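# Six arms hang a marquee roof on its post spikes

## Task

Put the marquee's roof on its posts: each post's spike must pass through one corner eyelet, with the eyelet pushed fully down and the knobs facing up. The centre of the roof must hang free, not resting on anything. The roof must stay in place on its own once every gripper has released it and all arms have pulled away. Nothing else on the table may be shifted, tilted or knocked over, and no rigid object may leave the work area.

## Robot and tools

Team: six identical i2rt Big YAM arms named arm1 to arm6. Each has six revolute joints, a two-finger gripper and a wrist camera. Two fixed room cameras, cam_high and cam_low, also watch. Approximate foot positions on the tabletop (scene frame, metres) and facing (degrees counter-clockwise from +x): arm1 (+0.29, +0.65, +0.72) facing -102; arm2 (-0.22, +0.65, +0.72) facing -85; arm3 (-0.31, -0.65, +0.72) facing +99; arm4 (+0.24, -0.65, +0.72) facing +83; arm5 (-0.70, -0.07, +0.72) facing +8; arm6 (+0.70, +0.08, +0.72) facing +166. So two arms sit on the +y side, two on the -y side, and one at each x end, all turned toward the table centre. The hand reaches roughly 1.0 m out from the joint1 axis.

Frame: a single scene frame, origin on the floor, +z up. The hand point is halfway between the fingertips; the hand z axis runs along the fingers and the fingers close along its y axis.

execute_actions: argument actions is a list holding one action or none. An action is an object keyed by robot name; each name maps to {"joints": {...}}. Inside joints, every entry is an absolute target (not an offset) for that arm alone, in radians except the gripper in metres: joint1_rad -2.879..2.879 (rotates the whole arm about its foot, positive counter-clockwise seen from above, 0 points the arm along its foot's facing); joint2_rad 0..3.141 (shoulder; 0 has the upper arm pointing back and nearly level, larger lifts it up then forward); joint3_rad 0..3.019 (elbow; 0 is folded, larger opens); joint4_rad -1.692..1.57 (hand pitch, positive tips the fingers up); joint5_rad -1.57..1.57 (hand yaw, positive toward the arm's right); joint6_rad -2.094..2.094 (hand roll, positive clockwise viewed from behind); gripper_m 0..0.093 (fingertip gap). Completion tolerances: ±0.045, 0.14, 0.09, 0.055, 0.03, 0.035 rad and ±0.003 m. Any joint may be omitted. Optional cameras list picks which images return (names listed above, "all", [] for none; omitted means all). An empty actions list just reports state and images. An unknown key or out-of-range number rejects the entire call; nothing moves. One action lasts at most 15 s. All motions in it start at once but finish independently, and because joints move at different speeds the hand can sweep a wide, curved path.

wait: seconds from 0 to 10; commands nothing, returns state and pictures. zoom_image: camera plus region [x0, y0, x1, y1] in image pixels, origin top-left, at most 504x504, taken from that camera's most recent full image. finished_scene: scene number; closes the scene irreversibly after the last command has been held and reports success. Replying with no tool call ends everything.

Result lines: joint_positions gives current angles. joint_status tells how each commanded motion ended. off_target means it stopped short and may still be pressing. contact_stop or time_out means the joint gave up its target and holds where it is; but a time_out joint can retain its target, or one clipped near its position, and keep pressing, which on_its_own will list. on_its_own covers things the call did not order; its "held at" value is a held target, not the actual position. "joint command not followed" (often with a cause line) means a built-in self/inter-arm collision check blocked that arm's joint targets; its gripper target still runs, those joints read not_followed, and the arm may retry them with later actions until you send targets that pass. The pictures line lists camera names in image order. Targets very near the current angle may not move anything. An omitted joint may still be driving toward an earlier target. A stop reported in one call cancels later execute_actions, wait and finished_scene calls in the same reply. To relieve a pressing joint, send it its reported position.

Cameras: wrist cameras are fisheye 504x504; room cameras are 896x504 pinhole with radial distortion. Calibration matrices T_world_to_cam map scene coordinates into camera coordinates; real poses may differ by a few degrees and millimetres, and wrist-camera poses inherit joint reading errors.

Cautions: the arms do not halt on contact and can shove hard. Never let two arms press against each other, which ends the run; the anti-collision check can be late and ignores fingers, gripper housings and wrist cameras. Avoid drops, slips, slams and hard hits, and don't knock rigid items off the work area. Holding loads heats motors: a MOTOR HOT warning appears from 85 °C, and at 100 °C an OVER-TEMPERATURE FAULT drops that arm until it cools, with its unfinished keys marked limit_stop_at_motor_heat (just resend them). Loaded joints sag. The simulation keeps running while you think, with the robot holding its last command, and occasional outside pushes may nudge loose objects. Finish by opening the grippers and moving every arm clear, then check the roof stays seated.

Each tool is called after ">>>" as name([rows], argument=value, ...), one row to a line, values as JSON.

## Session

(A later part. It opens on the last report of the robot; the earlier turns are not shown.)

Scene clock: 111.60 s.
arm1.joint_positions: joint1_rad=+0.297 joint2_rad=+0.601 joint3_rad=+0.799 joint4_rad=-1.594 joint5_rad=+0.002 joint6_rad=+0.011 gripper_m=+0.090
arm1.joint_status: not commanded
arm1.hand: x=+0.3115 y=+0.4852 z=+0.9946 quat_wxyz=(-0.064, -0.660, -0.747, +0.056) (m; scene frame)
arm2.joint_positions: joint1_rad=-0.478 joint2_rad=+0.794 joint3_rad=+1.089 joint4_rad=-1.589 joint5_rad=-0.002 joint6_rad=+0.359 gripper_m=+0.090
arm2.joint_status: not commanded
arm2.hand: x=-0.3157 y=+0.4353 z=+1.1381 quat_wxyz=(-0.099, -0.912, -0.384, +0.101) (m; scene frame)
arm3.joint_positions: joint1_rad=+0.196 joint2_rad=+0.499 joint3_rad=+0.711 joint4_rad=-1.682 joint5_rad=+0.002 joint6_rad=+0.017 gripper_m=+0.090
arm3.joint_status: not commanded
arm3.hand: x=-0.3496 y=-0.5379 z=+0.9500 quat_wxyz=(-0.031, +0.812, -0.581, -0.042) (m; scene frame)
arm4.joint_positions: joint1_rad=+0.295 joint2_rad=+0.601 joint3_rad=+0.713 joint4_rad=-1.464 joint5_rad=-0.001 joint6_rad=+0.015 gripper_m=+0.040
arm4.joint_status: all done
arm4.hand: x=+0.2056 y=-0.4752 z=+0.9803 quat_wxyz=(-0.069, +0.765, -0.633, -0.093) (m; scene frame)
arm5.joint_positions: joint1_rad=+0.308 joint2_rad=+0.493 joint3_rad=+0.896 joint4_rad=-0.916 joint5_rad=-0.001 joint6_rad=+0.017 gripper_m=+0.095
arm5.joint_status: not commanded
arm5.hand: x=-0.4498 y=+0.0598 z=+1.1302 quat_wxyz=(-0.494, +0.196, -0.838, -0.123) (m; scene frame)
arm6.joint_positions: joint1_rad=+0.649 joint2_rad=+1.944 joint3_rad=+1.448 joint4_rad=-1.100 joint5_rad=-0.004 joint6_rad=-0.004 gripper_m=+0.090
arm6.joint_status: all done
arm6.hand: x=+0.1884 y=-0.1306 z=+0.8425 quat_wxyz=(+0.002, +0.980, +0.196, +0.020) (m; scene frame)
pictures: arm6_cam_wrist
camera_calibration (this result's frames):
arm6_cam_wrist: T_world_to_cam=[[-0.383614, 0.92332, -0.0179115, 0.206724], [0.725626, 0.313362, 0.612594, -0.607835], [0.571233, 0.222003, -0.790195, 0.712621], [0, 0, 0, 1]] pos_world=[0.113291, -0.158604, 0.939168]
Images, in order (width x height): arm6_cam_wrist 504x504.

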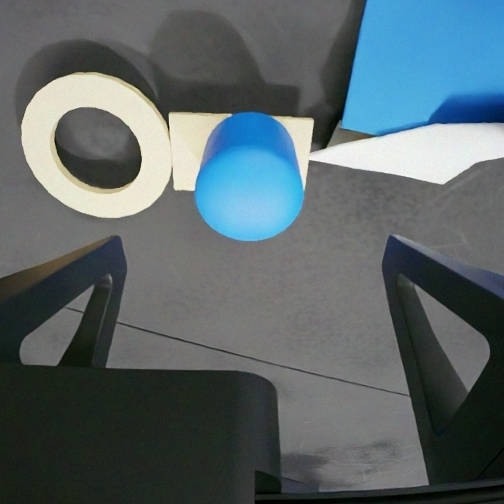

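>>> execute_actions([
  {"arm6":{"joints":{"joint2_rad":2.05,"joint3_rad":1.37,"joint4_rad":-0.89}}},
], cameras=["arm6_cam_wrist"])

Scene clock: 113.37 s.
arm1.joint_positions: joint1_rad=+0.297 joint2_rad=+0.601 joint3_rad=+0.799 joint4_rad=-1.594 joint5_rad=+0.002 joint6_rad=+0.011 gripper_m=+0.090
arm1.joint_status: not commanded
arm1.hand: x=+0.3115 y=+0.4852 z=+0.9946 quat_wxyz=(-0.064, -0.660, -0.747, +0.056) (m; scene frame)
arm2.joint_positions: joint1_rad=-0.478 joint2_rad=+0.794 joint3_rad=+1.089 joint4_rad=-1.589 joint5_rad=-0.002 joint6_rad=+0.359 gripper_m=+0.090
arm2.joint_status: not commanded
arm2.hand: x=-0.3157 y=+0.4353 z=+1.1381 quat_wxyz=(-0.099, -0.912, -0.384, +0.101) (m; scene frame)
arm3.joint_positions: joint1_rad=+0.196 joint2_rad=+0.499 joint3_rad=+0.711 joint4_rad=-1.682 joint5_rad=+0.002 joint6_rad=+0.017 gripper_m=+0.090
arm3.joint_status: not commanded
arm3.hand: x=-0.3496 y=-0.5379 z=+0.9500 quat_wxyz=(-0.031, +0.812, -0.581, -0.042) (m; scene frame)
arm4.joint_positions: joint1_rad=+0.295 joint2_rad=+0.601 joint3_rad=+0.713 joint4_rad=-1.464 joint5_rad=-0.001 joint6_rad=+0.015 gripper_m=+0.040
arm4.joint_status: not commanded
arm4.hand: x=+0.2056 y=-0.4752 z=+0.9803 quat_wxyz=(-0.069, +0.766, -0.633, -0.093) (m; scene frame)
arm5.joint_positions: joint1_rad=+0.308 joint2_rad=+0.493 joint3_rad=+0.896 joint4_rad=-0.916 joint5_rad=-0.001 joint6_rad=+0.017 gripper_m=+0.095
arm5.joint_status: not commanded
arm5.hand: x=-0.4498 y=+0.0598 z=+1.1302 quat_wxyz=(-0.494, +0.196, -0.838, -0.123) (m; scene frame)
arm6.joint_positions: joint1_rad=+0.649 joint2_rad=+2.046 joint3_rad=+1.373 joint4_rad=-0.900 joint5_rad=-0.004 joint6_rad=-0.004 gripper_m=+0.090
arm6.joint_status: all done
arm6.hand: x=+0.1890 y=-0.1310 z=+0.7640 quat_wxyz=(+0.004, +0.981, +0.196, +0.009) (m; scene frame)
pictures: arm6_cam_wrist
camera_calibration (this result's frames):
arm6_cam_wrist: T_world_to_cam=[[-0.383818, 0.923237, -0.0178347, 0.205925], [0.738247, 0.318399, 0.594654, -0.548129], [0.554685, 0.215072, -0.803784, 0.662955], [0, 0, 0, 1]] pos_world=[0.115961, -0.158176, 0.862492]
Images, in order (width x height): arm6_cam_wrist 504x504.

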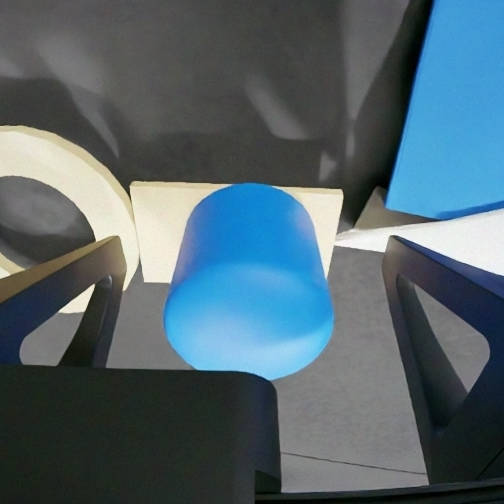

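>>> execute_actions([
  {"arm6":{"joints":{"gripper_m":0.03}}},
], cameras=[])

>>> execute_actions([
  {"arm6":{"joints":{"joint2_rad":1.5,"joint3_rad":1.5,"joint4_rad":-1.57}}},
], cameras=["arm6_cam_wrist","cam_high"])

Scene clock: 114.20 s.
arm1.joint_positions: joint1_rad=+0.297 joint2_rad=+0.601 joint3_rad=+0.799 joint4_rad=-1.594 joint5_rad=+0.002 joint6_rad=+0.011 gripper_m=+0.090
arm1.joint_status: not commanded
arm1.hand: x=+0.3115 y=+0.4852 z=+0.9946 quat_wxyz=(-0.064, -0.660, -0.747, +0.056) (m; scene frame)
arm2.joint_positions: joint1_rad=-0.478 joint2_rad=+0.794 joint3_rad=+1.089 joint4_rad=-1.589 joint5_rad=-0.002 joint6_rad=+0.359 gripper_m=+0.090
arm2.joint_status: not commanded
arm2.hand: x=-0.3157 y=+0.4353 z=+1.1381 quat_wxyz=(-0.099, -0.912, -0.384, +0.101) (m; scene frame)
arm3.joint_positions: joint1_rad=+0.196 joint2_rad=+0.499 joint3_rad=+0.711 joint4_rad=-1.682 joint5_rad=+0.002 joint6_rad=+0.017 gripper_m=+0.090
arm3.joint_status: not commanded
arm3.hand: x=-0.3496 y=-0.5379 z=+0.9500 quat_wxyz=(-0.031, +0.812, -0.581, -0.042) (m; scene frame)
arm4.joint_positions: joint1_rad=+0.295 joint2_rad=+0.601 joint3_rad=+0.713 joint4_rad=-1.464 joint5_rad=-0.001 joint6_rad=+0.015 gripper_m=+0.040
arm4.joint_status: not commanded
arm4.hand: x=+0.2056 y=-0.4752 z=+0.9803 quat_wxyz=(-0.069, +0.766, -0.633, -0.093) (m; scene frame)
arm5.joint_positions: joint1_rad=+0.308 joint2_rad=+0.493 joint3_rad=+0.896 joint4_rad=-0.916 joint5_rad=-0.001 joint6_rad=+0.017 gripper_m=+0.095
arm5.joint_status: not commanded
arm5.hand: x=-0.4498 y=+0.0598 z=+1.1302 quat_wxyz=(-0.494, +0.196, -0.838, -0.123) (m; scene frame)
arm6.joint_positions: joint1_rad=+0.649 joint2_rad=+2.046 joint3_rad=+1.373 joint4_rad=-0.900 joint5_rad=-0.003 joint6_rad=-0.003 gripper_m=+0.048
arm6.joint_status: gripper_m off_target (ended at +0.048, target +0.030)
arm6.hand: x=+0.1889 y=-0.1309 z=+0.7640 quat_wxyz=(+0.004, +0.981, +0.196, +0.009) (m; scene frame)
pictures: none
No camera images: the call's "cameras" was empty. Leave "cameras" out to get every camera's image.

Scene clock: 115.73 s.
arm1.joint_positions: joint1_rad=+0.297 joint2_rad=+0.601 joint3_rad=+0.799 joint4_rad=-1.594 joint5_rad=+0.002 joint6_rad=+0.011 gripper_m=+0.090
arm1.joint_status: not commanded
arm1.hand: x=+0.3115 y=+0.4852 z=+0.9946 quat_wxyz=(-0.064, -0.660, -0.747, +0.056) (m; scene frame)
arm2.joint_positions: joint1_rad=-0.478 joint2_rad=+0.794 joint3_rad=+1.089 joint4_rad=-1.589 joint5_rad=-0.002 joint6_rad=+0.359 gripper_m=+0.090
arm2.joint_status: not commanded
arm2.hand: x=-0.3157 y=+0.4353 z=+1.1381 quat_wxyz=(-0.099, -0.912, -0.384, +0.101) (m; scene frame)
arm3.joint_positions: joint1_rad=+0.196 joint2_rad=+0.499 joint3_rad=+0.711 joint4_rad=-1.682 joint5_rad=+0.002 joint6_rad=+0.017 gripper_m=+0.090
arm3.joint_status: not commanded
arm3.hand: x=-0.3496 y=-0.5379 z=+0.9500 quat_wxyz=(-0.031, +0.812, -0.581, -0.042) (m; scene frame)
arm4.joint_positions: joint1_rad=+0.295 joint2_rad=+0.601 joint3_rad=+0.713 joint4_rad=-1.464 joint5_rad=-0.001 joint6_rad=+0.015 gripper_m=+0.040
arm4.joint_status: not commanded
arm4.hand: x=+0.2056 y=-0.4752 z=+0.9803 quat_wxyz=(-0.069, +0.766, -0.633, -0.093) (m; scene frame)
arm5.joint_positions: joint1_rad=+0.308 joint2_rad=+0.493 joint3_rad=+0.896 joint4_rad=-0.916 joint5_rad=-0.001 joint6_rad=+0.017 gripper_m=+0.095
arm5.joint_status: not commanded
arm5.hand: x=-0.4498 y=+0.0598 z=+1.1302 quat_wxyz=(-0.494, +0.196, -0.838, -0.123) (m; scene frame)
arm6.joint_positions: joint1_rad=+0.649 joint2_rad=+1.499 joint3_rad=+1.483 joint4_rad=-1.549 joint5_rad=-0.003 joint6_rad=-0.005 gripper_m=+0.048
arm6.joint_status: all done
arm6.hand: x=+0.2836 y=-0.0892 z=+1.0746 quat_wxyz=(+0.005, +0.980, +0.197, +0.004) (m; scene frame)
pictures: arm6_cam_wrist, cam_high
camera_calibration (this result's frames):
arm6_cam_wrist: T_world_to_cam=[[-0.385319, 0.922626, -0.0170499, 0.20871], [0.74296, 0.321137, 0.587266, -0.809079], [0.547302, 0.213617, -0.809215, 0.858899], [0, 0, 0, 1]] pos_world=[0.211456, -0.116212, 1.17374]
Images, in order (width x height): arm6_cam_wrist 504x504, cam_high 896x504.

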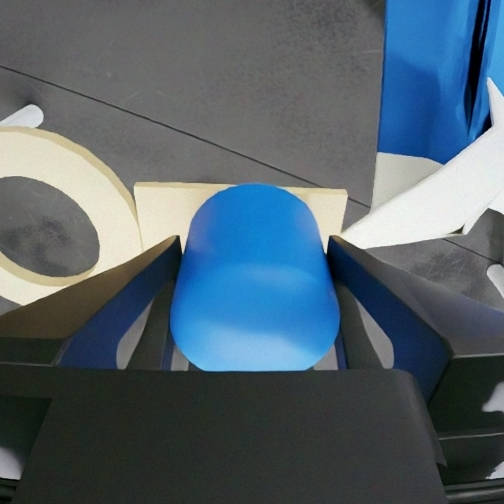

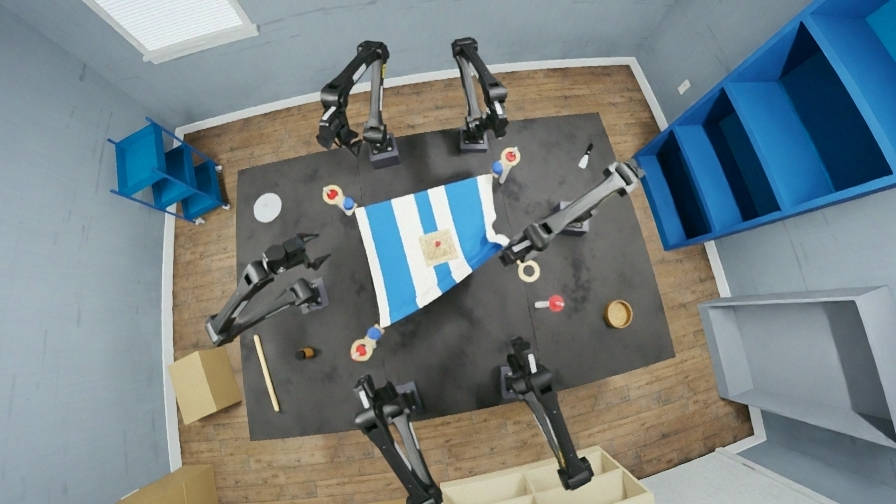

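>>> execute_actions([
  {"arm6":{"joints":{"joint1_rad":1.03,"joint2_rad":1.55}},"arm4":{"joints":{"joint1_rad":-0.25,"joint2_rad":0.5,"joint3_rad":0.9,"joint4_rad":-0.9}}},
], cameras=["arm6_cam_wrist","arm4_cam_wrist"])

Scene clock: 117.33 s.
arm1.joint_positions: joint1_rad=+0.297 joint2_rad=+0.601 joint3_rad=+0.799 joint4_rad=-1.594 joint5_rad=+0.002 joint6_rad=+0.011 gripper_m=+0.090
arm1.joint_status: not commanded
arm1.hand: x=+0.3115 y=+0.4852 z=+0.9946 quat_wxyz=(-0.064, -0.660, -0.747, +0.056) (m; scene frame)
arm2.joint_positions: joint1_rad=-0.478 joint2_rad=+0.794 joint3_rad=+1.089 joint4_rad=-1.589 joint5_rad=-0.002 joint6_rad=+0.359 gripper_m=+0.090
arm2.joint_status: not commanded
arm2.hand: x=-0.3157 y=+0.4353 z=+1.1381 quat_wxyz=(-0.099, -0.912, -0.384, +0.101) (m; scene frame)
arm3.joint_positions: joint1_rad=+0.196 joint2_rad=+0.499 joint3_rad=+0.711 joint4_rad=-1.682 joint5_rad=+0.002 joint6_rad=+0.017 gripper_m=+0.090
arm3.joint_status: not commanded
arm3.hand: x=-0.3496 y=-0.5379 z=+0.9500 quat_wxyz=(-0.031, +0.812, -0.581, -0.042) (m; scene frame)
arm4.joint_positions: joint1_rad=-0.239 joint2_rad=+0.503 joint3_rad=+0.865 joint4_rad=-0.918 joint5_rad=-0.001 joint6_rad=+0.014 gripper_m=+0.040
arm4.joint_status: all done
arm4.hand: x=+0.3376 y=-0.3811 z=+1.1546 quat_wxyz=(-0.392, +0.500, -0.715, -0.292) (m; scene frame)
arm5.joint_positions: joint1_rad=+0.308 joint2_rad=+0.493 joint3_rad=+0.896 joint4_rad=-0.916 joint5_rad=-0.001 joint6_rad=+0.017 gripper_m=+0.095
arm5.joint_status: not commanded
arm5.hand: x=-0.4498 y=+0.0598 z=+1.1302 quat_wxyz=(-0.494, +0.196, -0.838, -0.123) (m; scene frame)
arm6.joint_positions: joint1_rad=+1.021 joint2_rad=+1.548 joint3_rad=+1.483 joint4_rad=-1.550 joint5_rad=+0.007 joint6_rad=-0.011 gripper_m=+0.048
arm6.joint_status: all done
arm6.hand: x=+0.3687 y=-0.2302 z=+1.0554 quat_wxyz=(-0.007, +0.926, +0.377, +0.026) (m; scene frame)
pictures: arm4_cam_wrist, arm6_cam_wrist
camera_calibration (this result's frames):
arm4_cam_wrist: T_world_to_cam=[[0.942839, -0.333154, -0.00790396, -0.441717], [-0.309331, -0.866103, -0.392658, 0.233552], [0.12397, 0.372658, -0.919651, 1.28496], [0, 0, 0, 1]] pos_world=[0.329417, -0.423731, 1.26993]
arm6_cam_wrist: T_world_to_cam=[[-0.698518, 0.715498, -0.0116279, 0.433329], [0.553888, 0.550889, 0.624284, -0.732279], [0.453079, 0.429633, -0.781111, 0.881689], [0, 0, 0, 1]] pos_world=[0.308813, -0.285444, 1.15089]
Images, in order (width x height): arm4_cam_wrist 504x504, arm6_cam_wrist 504x504.

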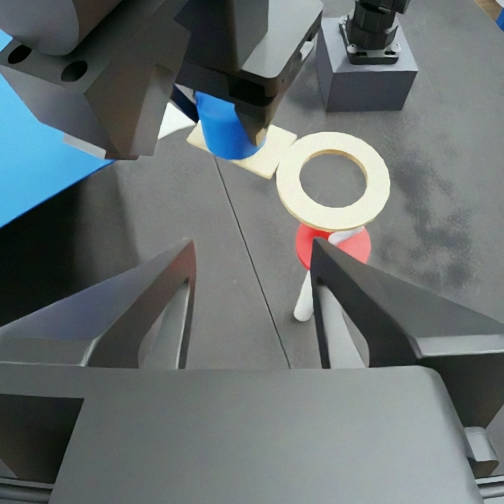

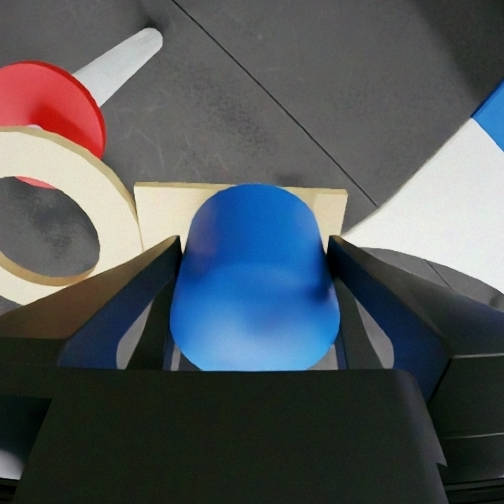

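>>> execute_actions([
  {"arm6":{"joints":{"joint1_rad":1.07,"joint2_rad":1.59,"joint3_rad":1.46}},"arm4":{"joints":{"joint1_rad":-0.1,"joint2_rad":0.3,"joint3_rad":0.6,"joint4_rad":-0.5}}},
], cameras=["arm6_cam_wrist","arm4_cam_wrist"])

Scene clock: 118.93 s.
arm1.joint_positions: joint1_rad=+0.297 joint2_rad=+0.601 joint3_rad=+0.799 joint4_rad=-1.594 joint5_rad=+0.002 joint6_rad=+0.011 gripper_m=+0.090
arm1.joint_status: not commanded
arm1.hand: x=+0.3115 y=+0.4852 z=+0.9946 quat_wxyz=(-0.064, -0.660, -0.747, +0.056) (m; scene frame)
arm2.joint_positions: joint1_rad=-0.478 joint2_rad=+0.794 joint3_rad=+1.089 joint4_rad=-1.589 joint5_rad=-0.002 joint6_rad=+0.359 gripper_m=+0.090
arm2.joint_status: not commanded
arm2.hand: x=-0.3157 y=+0.4353 z=+1.1381 quat_wxyz=(-0.099, -0.912, -0.384, +0.101) (m; scene frame)
arm3.joint_positions: joint1_rad=+0.196 joint2_rad=+0.499 joint3_rad=+0.711 joint4_rad=-1.682 joint5_rad=+0.002 joint6_rad=+0.017 gripper_m=+0.090
arm3.joint_status: not commanded
arm3.hand: x=-0.3496 y=-0.5379 z=+0.9500 quat_wxyz=(-0.031, +0.812, -0.581, -0.042) (m; scene frame)
arm4.joint_positions: joint1_rad=-0.109 joint2_rad=+0.297 joint3_rad=+0.605 joint4_rad=-0.519 joint5_rad=-0.001 joint6_rad=+0.014 gripper_m=+0.040
arm4.joint_status: all done
arm4.hand: x=+0.3003 y=-0.3760 z=+1.1477 quat_wxyz=(-0.483, +0.484, -0.605, -0.408) (m; scene frame)
arm5.joint_positions: joint1_rad=+0.308 joint2_rad=+0.493 joint3_rad=+0.896 joint4_rad=-0.916 joint5_rad=-0.001 joint6_rad=+0.017 gripper_m=+0.095
arm5.joint_status: not commanded
arm5.hand: x=-0.4498 y=+0.0598 z=+1.1302 quat_wxyz=(-0.494, +0.196, -0.838, -0.123) (m; scene frame)
arm6.joint_positions: joint1_rad=+1.049 joint2_rad=+1.569 joint3_rad=+1.476 joint4_rad=-1.550 joint5_rad=+0.007 joint6_rad=-0.012 gripper_m=+0.048
arm6.joint_status: all done
arm6.hand: x=+0.3777 y=-0.2393 z=+1.0439 quat_wxyz=(-0.013, +0.920, +0.391, +0.039) (m; scene frame)
pictures: arm4_cam_wrist, arm6_cam_wrist
camera_calibration (this result's frames):
arm4_cam_wrist: T_world_to_cam=[[0.977885, -0.208875, -0.0105975, -0.365501], [-0.159745, -0.713248, -0.682465, 0.568909], [0.134991, 0.669065, -0.730841, 1.1728], [0, 0, 0, 1]] pos_world=[0.289981, -0.455248, 1.24152]
arm6_cam_wrist: T_world_to_cam=[[-0.71921, 0.694677, -0.0126905, 0.449921], [0.524512, 0.554833, 0.645793, -0.73548], [0.455658, 0.457804, -0.763407, 0.859846], [0, 0, 0, 1]] pos_world=[0.31756, -0.298123, 1.13709]
Images, in order (width x height): arm4_cam_wrist 504x504, arm6_cam_wrist 504x504.

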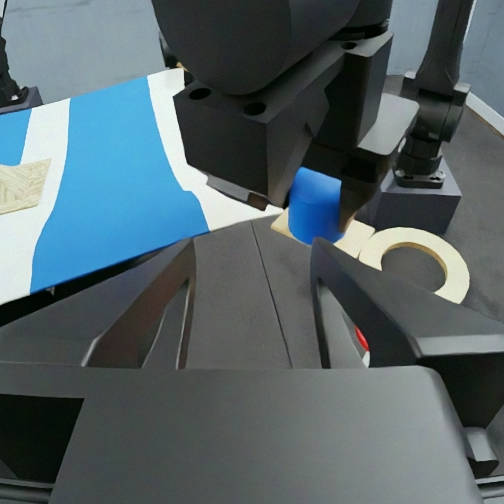

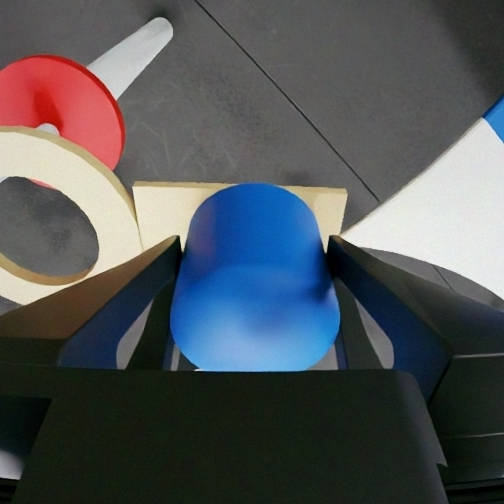

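>>> execute_actions([
  {"arm6":{"joints":{"joint2_rad":1.635,"joint1_rad":1.05,"joint4_rad":-1.45}},"arm4":{"joints":{"joint1_rad":0.3,"joint2_rad":0.6,"joint3_rad":0.7,"joint4_rad":-1.46}}},
], cameras=["arm6_cam_wrist","cam_low"])

Scene clock: 120.77 s.
arm1.joint_positions: joint1_rad=+0.297 joint2_rad=+0.601 joint3_rad=+0.799 joint4_rad=-1.594 joint5_rad=+0.002 joint6_rad=+0.011 gripper_m=+0.090
arm1.joint_status: not commanded
arm1.hand: x=+0.3115 y=+0.4852 z=+0.9946 quat_wxyz=(-0.064, -0.660, -0.747, +0.056) (m; scene frame)
arm2.joint_positions: joint1_rad=-0.478 joint2_rad=+0.794 joint3_rad=+1.089 joint4_rad=-1.589 joint5_rad=-0.002 joint6_rad=+0.359 gripper_m=+0.090
arm2.joint_status: not commanded
arm2.hand: x=-0.3157 y=+0.4353 z=+1.1381 quat_wxyz=(-0.099, -0.912, -0.384, +0.101) (m; scene frame)
arm3.joint_positions: joint1_rad=+0.196 joint2_rad=+0.499 joint3_rad=+0.711 joint4_rad=-1.682 joint5_rad=+0.002 joint6_rad=+0.017 gripper_m=+0.090
arm3.joint_status: not commanded
arm3.hand: x=-0.3496 y=-0.5379 z=+0.9500 quat_wxyz=(-0.031, +0.812, -0.581, -0.042) (m; scene frame)
arm4.joint_positions: joint1_rad=+0.290 joint2_rad=+0.609 joint3_rad=+0.655 joint4_rad=-1.449 joint5_rad=-0.001 joint6_rad=+0.014 gripper_m=+0.040
arm4.joint_status: all done
arm4.hand: x=+0.2079 y=-0.4827 z=+0.9550 quat_wxyz=(-0.054, +0.766, -0.636, -0.073) (m; scene frame)
arm5.joint_positions: joint1_rad=+0.308 joint2_rad=+0.493 joint3_rad=+0.896 joint4_rad=-0.916 joint5_rad=-0.001 joint6_rad=+0.017 gripper_m=+0.095
arm5.joint_status: not commanded
arm5.hand: x=-0.4498 y=+0.0598 z=+1.1302 quat_wxyz=(-0.494, +0.196, -0.838, -0.123) (m; scene frame)
arm6.joint_positions: joint1_rad=+1.045 joint2_rad=+1.633 joint3_rad=+1.465 joint4_rad=-1.455 joint5_rad=+0.006 joint6_rad=-0.020 gripper_m=+0.048
arm6.joint_status: all done
arm6.hand: x=+0.3593 y=-0.2562 z=+1.0096 quat_wxyz=(-0.008, +0.919, +0.392, +0.030) (m; scene frame)
pictures: arm6_cam_wrist, cam_low
camera_calibration (this result's frames):
arm6_cam_wrist: T_world_to_cam=[[-0.721782, 0.691979, -0.0140261, 0.449577], [0.530743, 0.566382, 0.630495, -0.678077], [0.444233, 0.447635, -0.776067, 0.864145], [0, 0, 0, 1]] pos_world=[0.300499, -0.313869, 1.10446]
Images, in order (width x height): arm6_cam_wrist 504x504, cam_low 896x504.

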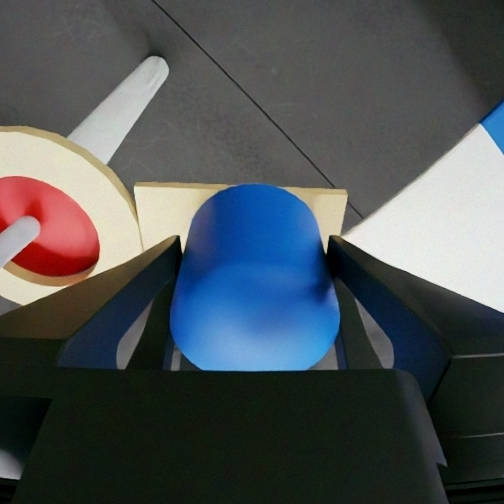

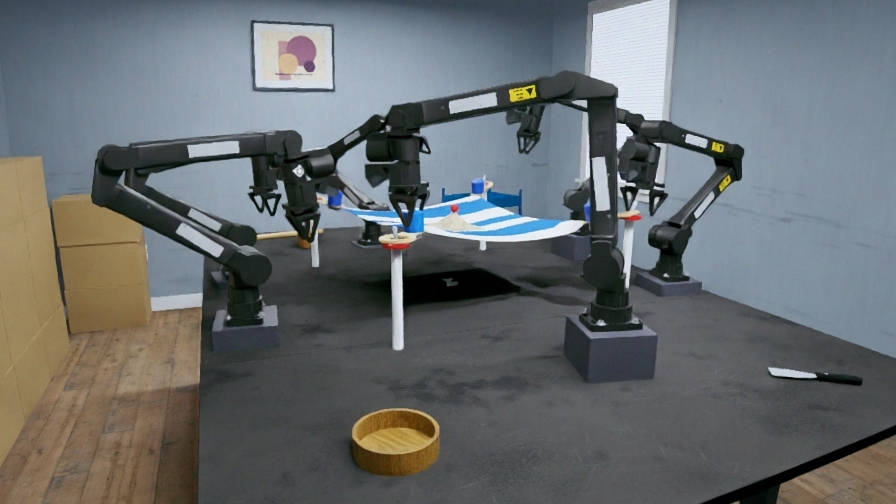

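Spike is through. Lower slightly and release.

>>> execute_actions([
  {"arm6":{"joints":{"joint3_rad":1.42,"joint4_rad":-1.41,"joint2_rad":1.62}}},
], cameras=["arm6_cam_wrist"])

>>> execute_actions([
  {"arm6":{"joints":{"gripper_m":0.09}}},
], cameras=[])

>>> execute_actions([
  {"arm6":{"joints":{"joint2_rad":1.3,"joint3_rad":1.4,"joint4_rad":-1.6}}},
], cameras=[])

>>> execute_actions([
  {"arm6":{"joints":{"joint1_rad":0.3,"joint2_rad":0.7,"joint3_rad":0.9,"joint4_rad":-1.6}}},
], cameras=["cam_low","cam_high"])

Scene clock: 121.70 s.
arm1.joint_positions: joint1_rad=+0.297 joint2_rad=+0.601 joint3_rad=+0.799 joint4_rad=-1.594 joint5_rad=+0.002 joint6_rad=+0.011 gripper_m=+0.090
arm1.joint_status: not commanded
arm1.hand: x=+0.3115 y=+0.4852 z=+0.9946 quat_wxyz=(-0.064, -0.660, -0.747, +0.056) (m; scene frame)
arm2.joint_positions: joint1_rad=-0.478 joint2_rad=+0.794 joint3_rad=+1.089 joint4_rad=-1.589 joint5_rad=-0.002 joint6_rad=+0.359 gripper_m=+0.090
arm2.joint_status: not commanded
arm2.hand: x=-0.3157 y=+0.4353 z=+1.1381 quat_wxyz=(-0.099, -0.912, -0.384, +0.101) (m; scene frame)
arm3.joint_positions: joint1_rad=+0.196 joint2_rad=+0.499 joint3_rad=+0.711 joint4_rad=-1.682 joint5_rad=+0.002 joint6_rad=+0.017 gripper_m=+0.090
arm3.joint_status: not commanded
arm3.hand: x=-0.3496 y=-0.5379 z=+0.9500 quat_wxyz=(-0.031, +0.812, -0.581, -0.042) (m; scene frame)
arm4.joint_positions: joint1_rad=+0.290 joint2_rad=+0.609 joint3_rad=+0.655 joint4_rad=-1.449 joint5_rad=-0.001 joint6_rad=+0.014 gripper_m=+0.040
arm4.joint_status: not commanded
arm4.hand: x=+0.2079 y=-0.4827 z=+0.9550 quat_wxyz=(-0.054, +0.766, -0.636, -0.073) (m; scene frame)
arm5.joint_positions: joint1_rad=+0.308 joint2_rad=+0.493 joint3_rad=+0.896 joint4_rad=-0.916 joint5_rad=-0.001 joint6_rad=+0.017 gripper_m=+0.095
arm5.joint_status: not commanded
arm5.hand: x=-0.4498 y=+0.0598 z=+1.1302 quat_wxyz=(-0.494, +0.196, -0.838, -0.123) (m; scene frame)
arm6.joint_positions: joint1_rad=+1.043 joint2_rad=+1.628 joint3_rad=+1.439 joint4_rad=-1.417 joint5_rad=+0.003 joint6_rad=-0.019 gripper_m=+0.048
arm6.joint_status: all done
arm6.hand: x=+0.3583 y=-0.2565 z=+1.0021 quat_wxyz=(-0.004, +0.920, +0.391, +0.022) (m; scene frame)
pictures: arm6_cam_wrist
camera_calibration (this result's frames):
arm6_cam_wrist: T_world_to_cam=[[-0.719823, 0.693957, -0.0166989, 0.451464], [0.538709, 0.573635, 0.617038, -0.660177], [0.437777, 0.435162, -0.786756, 0.868712], [0, 0, 0, 1]] pos_world=[0.300315, -0.312627, 1.09836]
Images, in order (width x height): arm6_cam_wrist 504x504.

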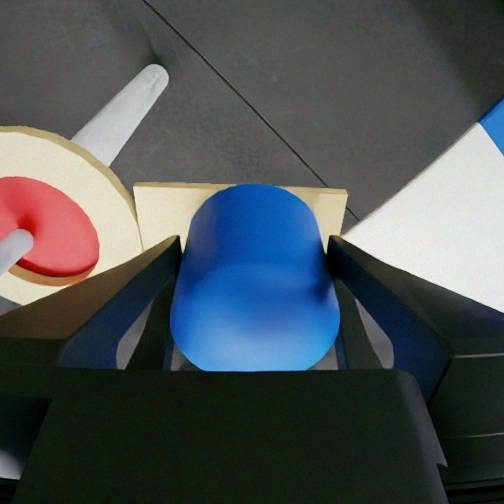

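Scene clock: 122.33 s.
arm1.joint_positions: joint1_rad=+0.297 joint2_rad=+0.601 joint3_rad=+0.799 joint4_rad=-1.594 joint5_rad=+0.002 joint6_rad=+0.011 gripper_m=+0.090
arm1.joint_status: not commanded
arm1.hand: x=+0.3115 y=+0.4852 z=+0.9946 quat_wxyz=(-0.064, -0.660, -0.747, +0.056) (m; scene frame)
arm2.joint_positions: joint1_rad=-0.478 joint2_rad=+0.794 joint3_rad=+1.089 joint4_rad=-1.589 joint5_rad=-0.002 joint6_rad=+0.359 gripper_m=+0.090
arm2.joint_status: not commanded
arm2.hand: x=-0.3157 y=+0.4353 z=+1.1381 quat_wxyz=(-0.099, -0.912, -0.384, +0.101) (m; scene frame)
arm3.joint_positions: joint1_rad=+0.196 joint2_rad=+0.499 joint3_rad=+0.711 joint4_rad=-1.682 joint5_rad=+0.002 joint6_rad=+0.017 gripper_m=+0.090
arm3.joint_status: not commanded
arm3.hand: x=-0.3496 y=-0.5379 z=+0.9500 quat_wxyz=(-0.031, +0.812, -0.581, -0.042) (m; scene frame)
arm4.joint_positions: joint1_rad=+0.290 joint2_rad=+0.609 joint3_rad=+0.655 joint4_rad=-1.449 joint5_rad=-0.001 joint6_rad=+0.014 gripper_m=+0.040
arm4.joint_status: not commanded
arm4.hand: x=+0.2079 y=-0.4827 z=+0.9550 quat_wxyz=(-0.054, +0.766, -0.636, -0.073) (m; scene frame)
arm5.joint_positions: joint1_rad=+0.308 joint2_rad=+0.493 joint3_rad=+0.896 joint4_rad=-0.916 joint5_rad=-0.001 joint6_rad=+0.017 gripper_m=+0.095
arm5.joint_status: not commanded
arm5.hand: x=-0.4498 y=+0.0598 z=+1.1302 quat_wxyz=(-0.494, +0.196, -0.838, -0.123) (m; scene frame)
arm6.joint_positions: joint1_rad=+1.043 joint2_rad=+1.628 joint3_rad=+1.432 joint4_rad=-1.416 joint5_rad=+0.003 joint6_rad=-0.011 gripper_m=+0.090
arm6.joint_status: all done
arm6.hand: x=+0.3600 y=-0.2551 z=+0.9994 quat_wxyz=(-0.005, +0.921, +0.388, +0.026) (m; scene frame)
pictures: none
No camera images: the call's "cameras" was empty. Leave "cameras" out to get every camera's image.

Scene clock: 123.63 s.
arm1.joint_positions: joint1_rad=+0.297 joint2_rad=+0.601 joint3_rad=+0.799 joint4_rad=-1.594 joint5_rad=+0.002 joint6_rad=+0.011 gripper_m=+0.090
arm1.joint_status: not commanded
arm1.hand: x=+0.3115 y=+0.4852 z=+0.9946 quat_wxyz=(-0.064, -0.660, -0.747, +0.056) (m; scene frame)
arm2.joint_positions: joint1_rad=-0.478 joint2_rad=+0.794 joint3_rad=+1.089 joint4_rad=-1.589 joint5_rad=-0.002 joint6_rad=+0.359 gripper_m=+0.090
arm2.joint_status: not commanded
arm2.hand: x=-0.3157 y=+0.4353 z=+1.1381 quat_wxyz=(-0.099, -0.912, -0.384, +0.101) (m; scene frame)
arm3.joint_positions: joint1_rad=+0.196 joint2_rad=+0.499 joint3_rad=+0.711 joint4_rad=-1.682 joint5_rad=+0.002 joint6_rad=+0.017 gripper_m=+0.090
arm3.joint_status: not commanded
arm3.hand: x=-0.3496 y=-0.5379 z=+0.9500 quat_wxyz=(-0.031, +0.812, -0.581, -0.042) (m; scene frame)
arm4.joint_positions: joint1_rad=+0.290 joint2_rad=+0.609 joint3_rad=+0.655 joint4_rad=-1.449 joint5_rad=-0.001 joint6_rad=+0.014 gripper_m=+0.040
arm4.joint_status: not commanded
arm4.hand: x=+0.2079 y=-0.4827 z=+0.9550 quat_wxyz=(-0.054, +0.766, -0.636, -0.073) (m; scene frame)
arm5.joint_positions: joint1_rad=+0.308 joint2_rad=+0.493 joint3_rad=+0.896 joint4_rad=-0.916 joint5_rad=-0.001 joint6_rad=+0.017 gripper_m=+0.095
arm5.joint_status: not commanded
arm5.hand: x=-0.4498 y=+0.0598 z=+1.1302 quat_wxyz=(-0.494, +0.196, -0.838, -0.123) (m; scene frame)
arm6.joint_positions: joint1_rad=+1.043 joint2_rad=+1.287 joint3_rad=+1.401 joint4_rad=-1.594 joint5_rad=+0.003 joint6_rad=-0.011 gripper_m=+0.090
arm6.joint_status: all done
arm6.hand: x=+0.4236 y=-0.1892 z=+1.1277 quat_wxyz=(+0.020, +0.921, +0.387, -0.036) (m; scene frame)
pictures: none
No camera images: the call's "cameras" was empty. Leave "cameras" out to get every camera's image.

Scene clock: 124.97 s.
arm1.joint_positions: joint1_rad=+0.297 joint2_rad=+0.601 joint3_rad=+0.799 joint4_rad=-1.594 joint5_rad=+0.002 joint6_rad=+0.011 gripper_m=+0.090
arm1.joint_status: not commanded
arm1.hand: x=+0.3115 y=+0.4852 z=+0.9946 quat_wxyz=(-0.064, -0.660, -0.747, +0.056) (m; scene frame)
arm2.joint_positions: joint1_rad=-0.478 joint2_rad=+0.794 joint3_rad=+1.089 joint4_rad=-1.589 joint5_rad=-0.002 joint6_rad=+0.359 gripper_m=+0.090
arm2.joint_status: not commanded
arm2.hand: x=-0.3157 y=+0.4353 z=+1.1381 quat_wxyz=(-0.099, -0.912, -0.384, +0.101) (m; scene frame)
arm3.joint_positions: joint1_rad=+0.196 joint2_rad=+0.499 joint3_rad=+0.711 joint4_rad=-1.682 joint5_rad=+0.002 joint6_rad=+0.017 gripper_m=+0.090
arm3.joint_status: not commanded
arm3.hand: x=-0.3496 y=-0.5379 z=+0.9500 quat_wxyz=(-0.031, +0.812, -0.581, -0.042) (m; scene frame)
arm4.joint_positions: joint1_rad=+0.290 joint2_rad=+0.609 joint3_rad=+0.655 joint4_rad=-1.449 joint5_rad=-0.001 joint6_rad=+0.014 gripper_m=+0.040
arm4.joint_status: not commanded
arm4.hand: x=+0.2079 y=-0.4827 z=+0.9550 quat_wxyz=(-0.054, +0.766, -0.636, -0.073) (m; scene frame)
arm5.joint_positions: joint1_rad=+0.308 joint2_rad=+0.493 joint3_rad=+0.896 joint4_rad=-0.916 joint5_rad=-0.001 joint6_rad=+0.017 gripper_m=+0.095
arm5.joint_status: not commanded
arm5.hand: x=-0.4498 y=+0.0598 z=+1.1302 quat_wxyz=(-0.494, +0.196, -0.838, -0.123) (m; scene frame)
arm6.joint_positions: joint1_rad=+0.304 joint2_rad=+0.697 joint3_rad=+0.913 joint4_rad=-1.594 joint5_rad=+0.002 joint6_rad=-0.009 gripper_m=+0.090
arm6.joint_status: all done
arm6.hand: x=+0.5009 y=+0.0725 z=+1.0827 quat_wxyz=(+0.002, +0.996, +0.027, -0.089) (m; scene frame)
pictures: cam_high, cam_low
Images, in order (width x height): cam_high 896x504, cam_low 896x504.

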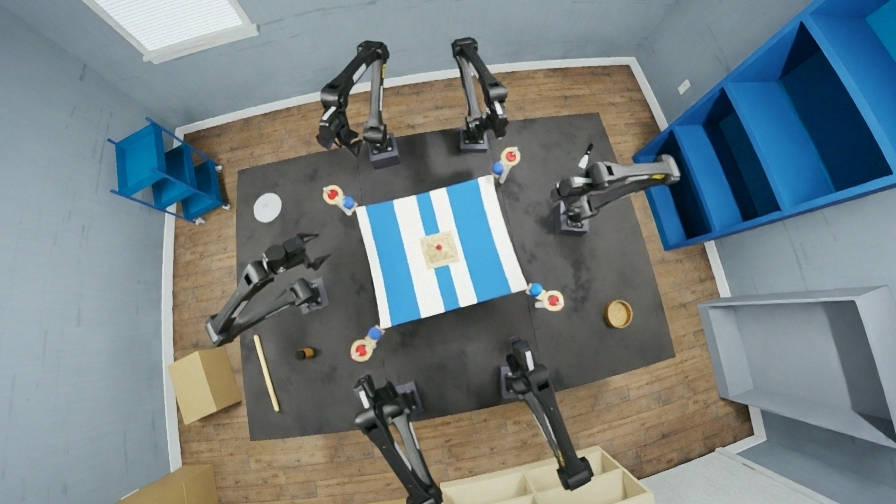

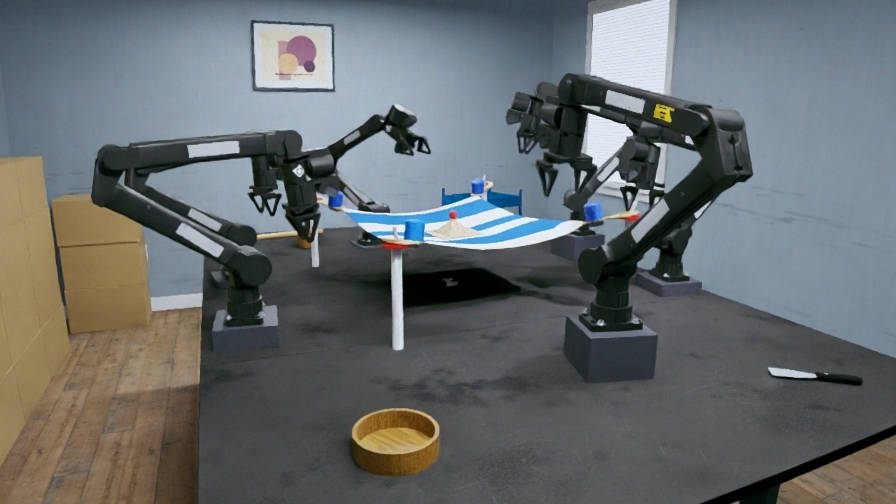

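>>> finished_scene(scene=1)

The scene is finished: the task was done.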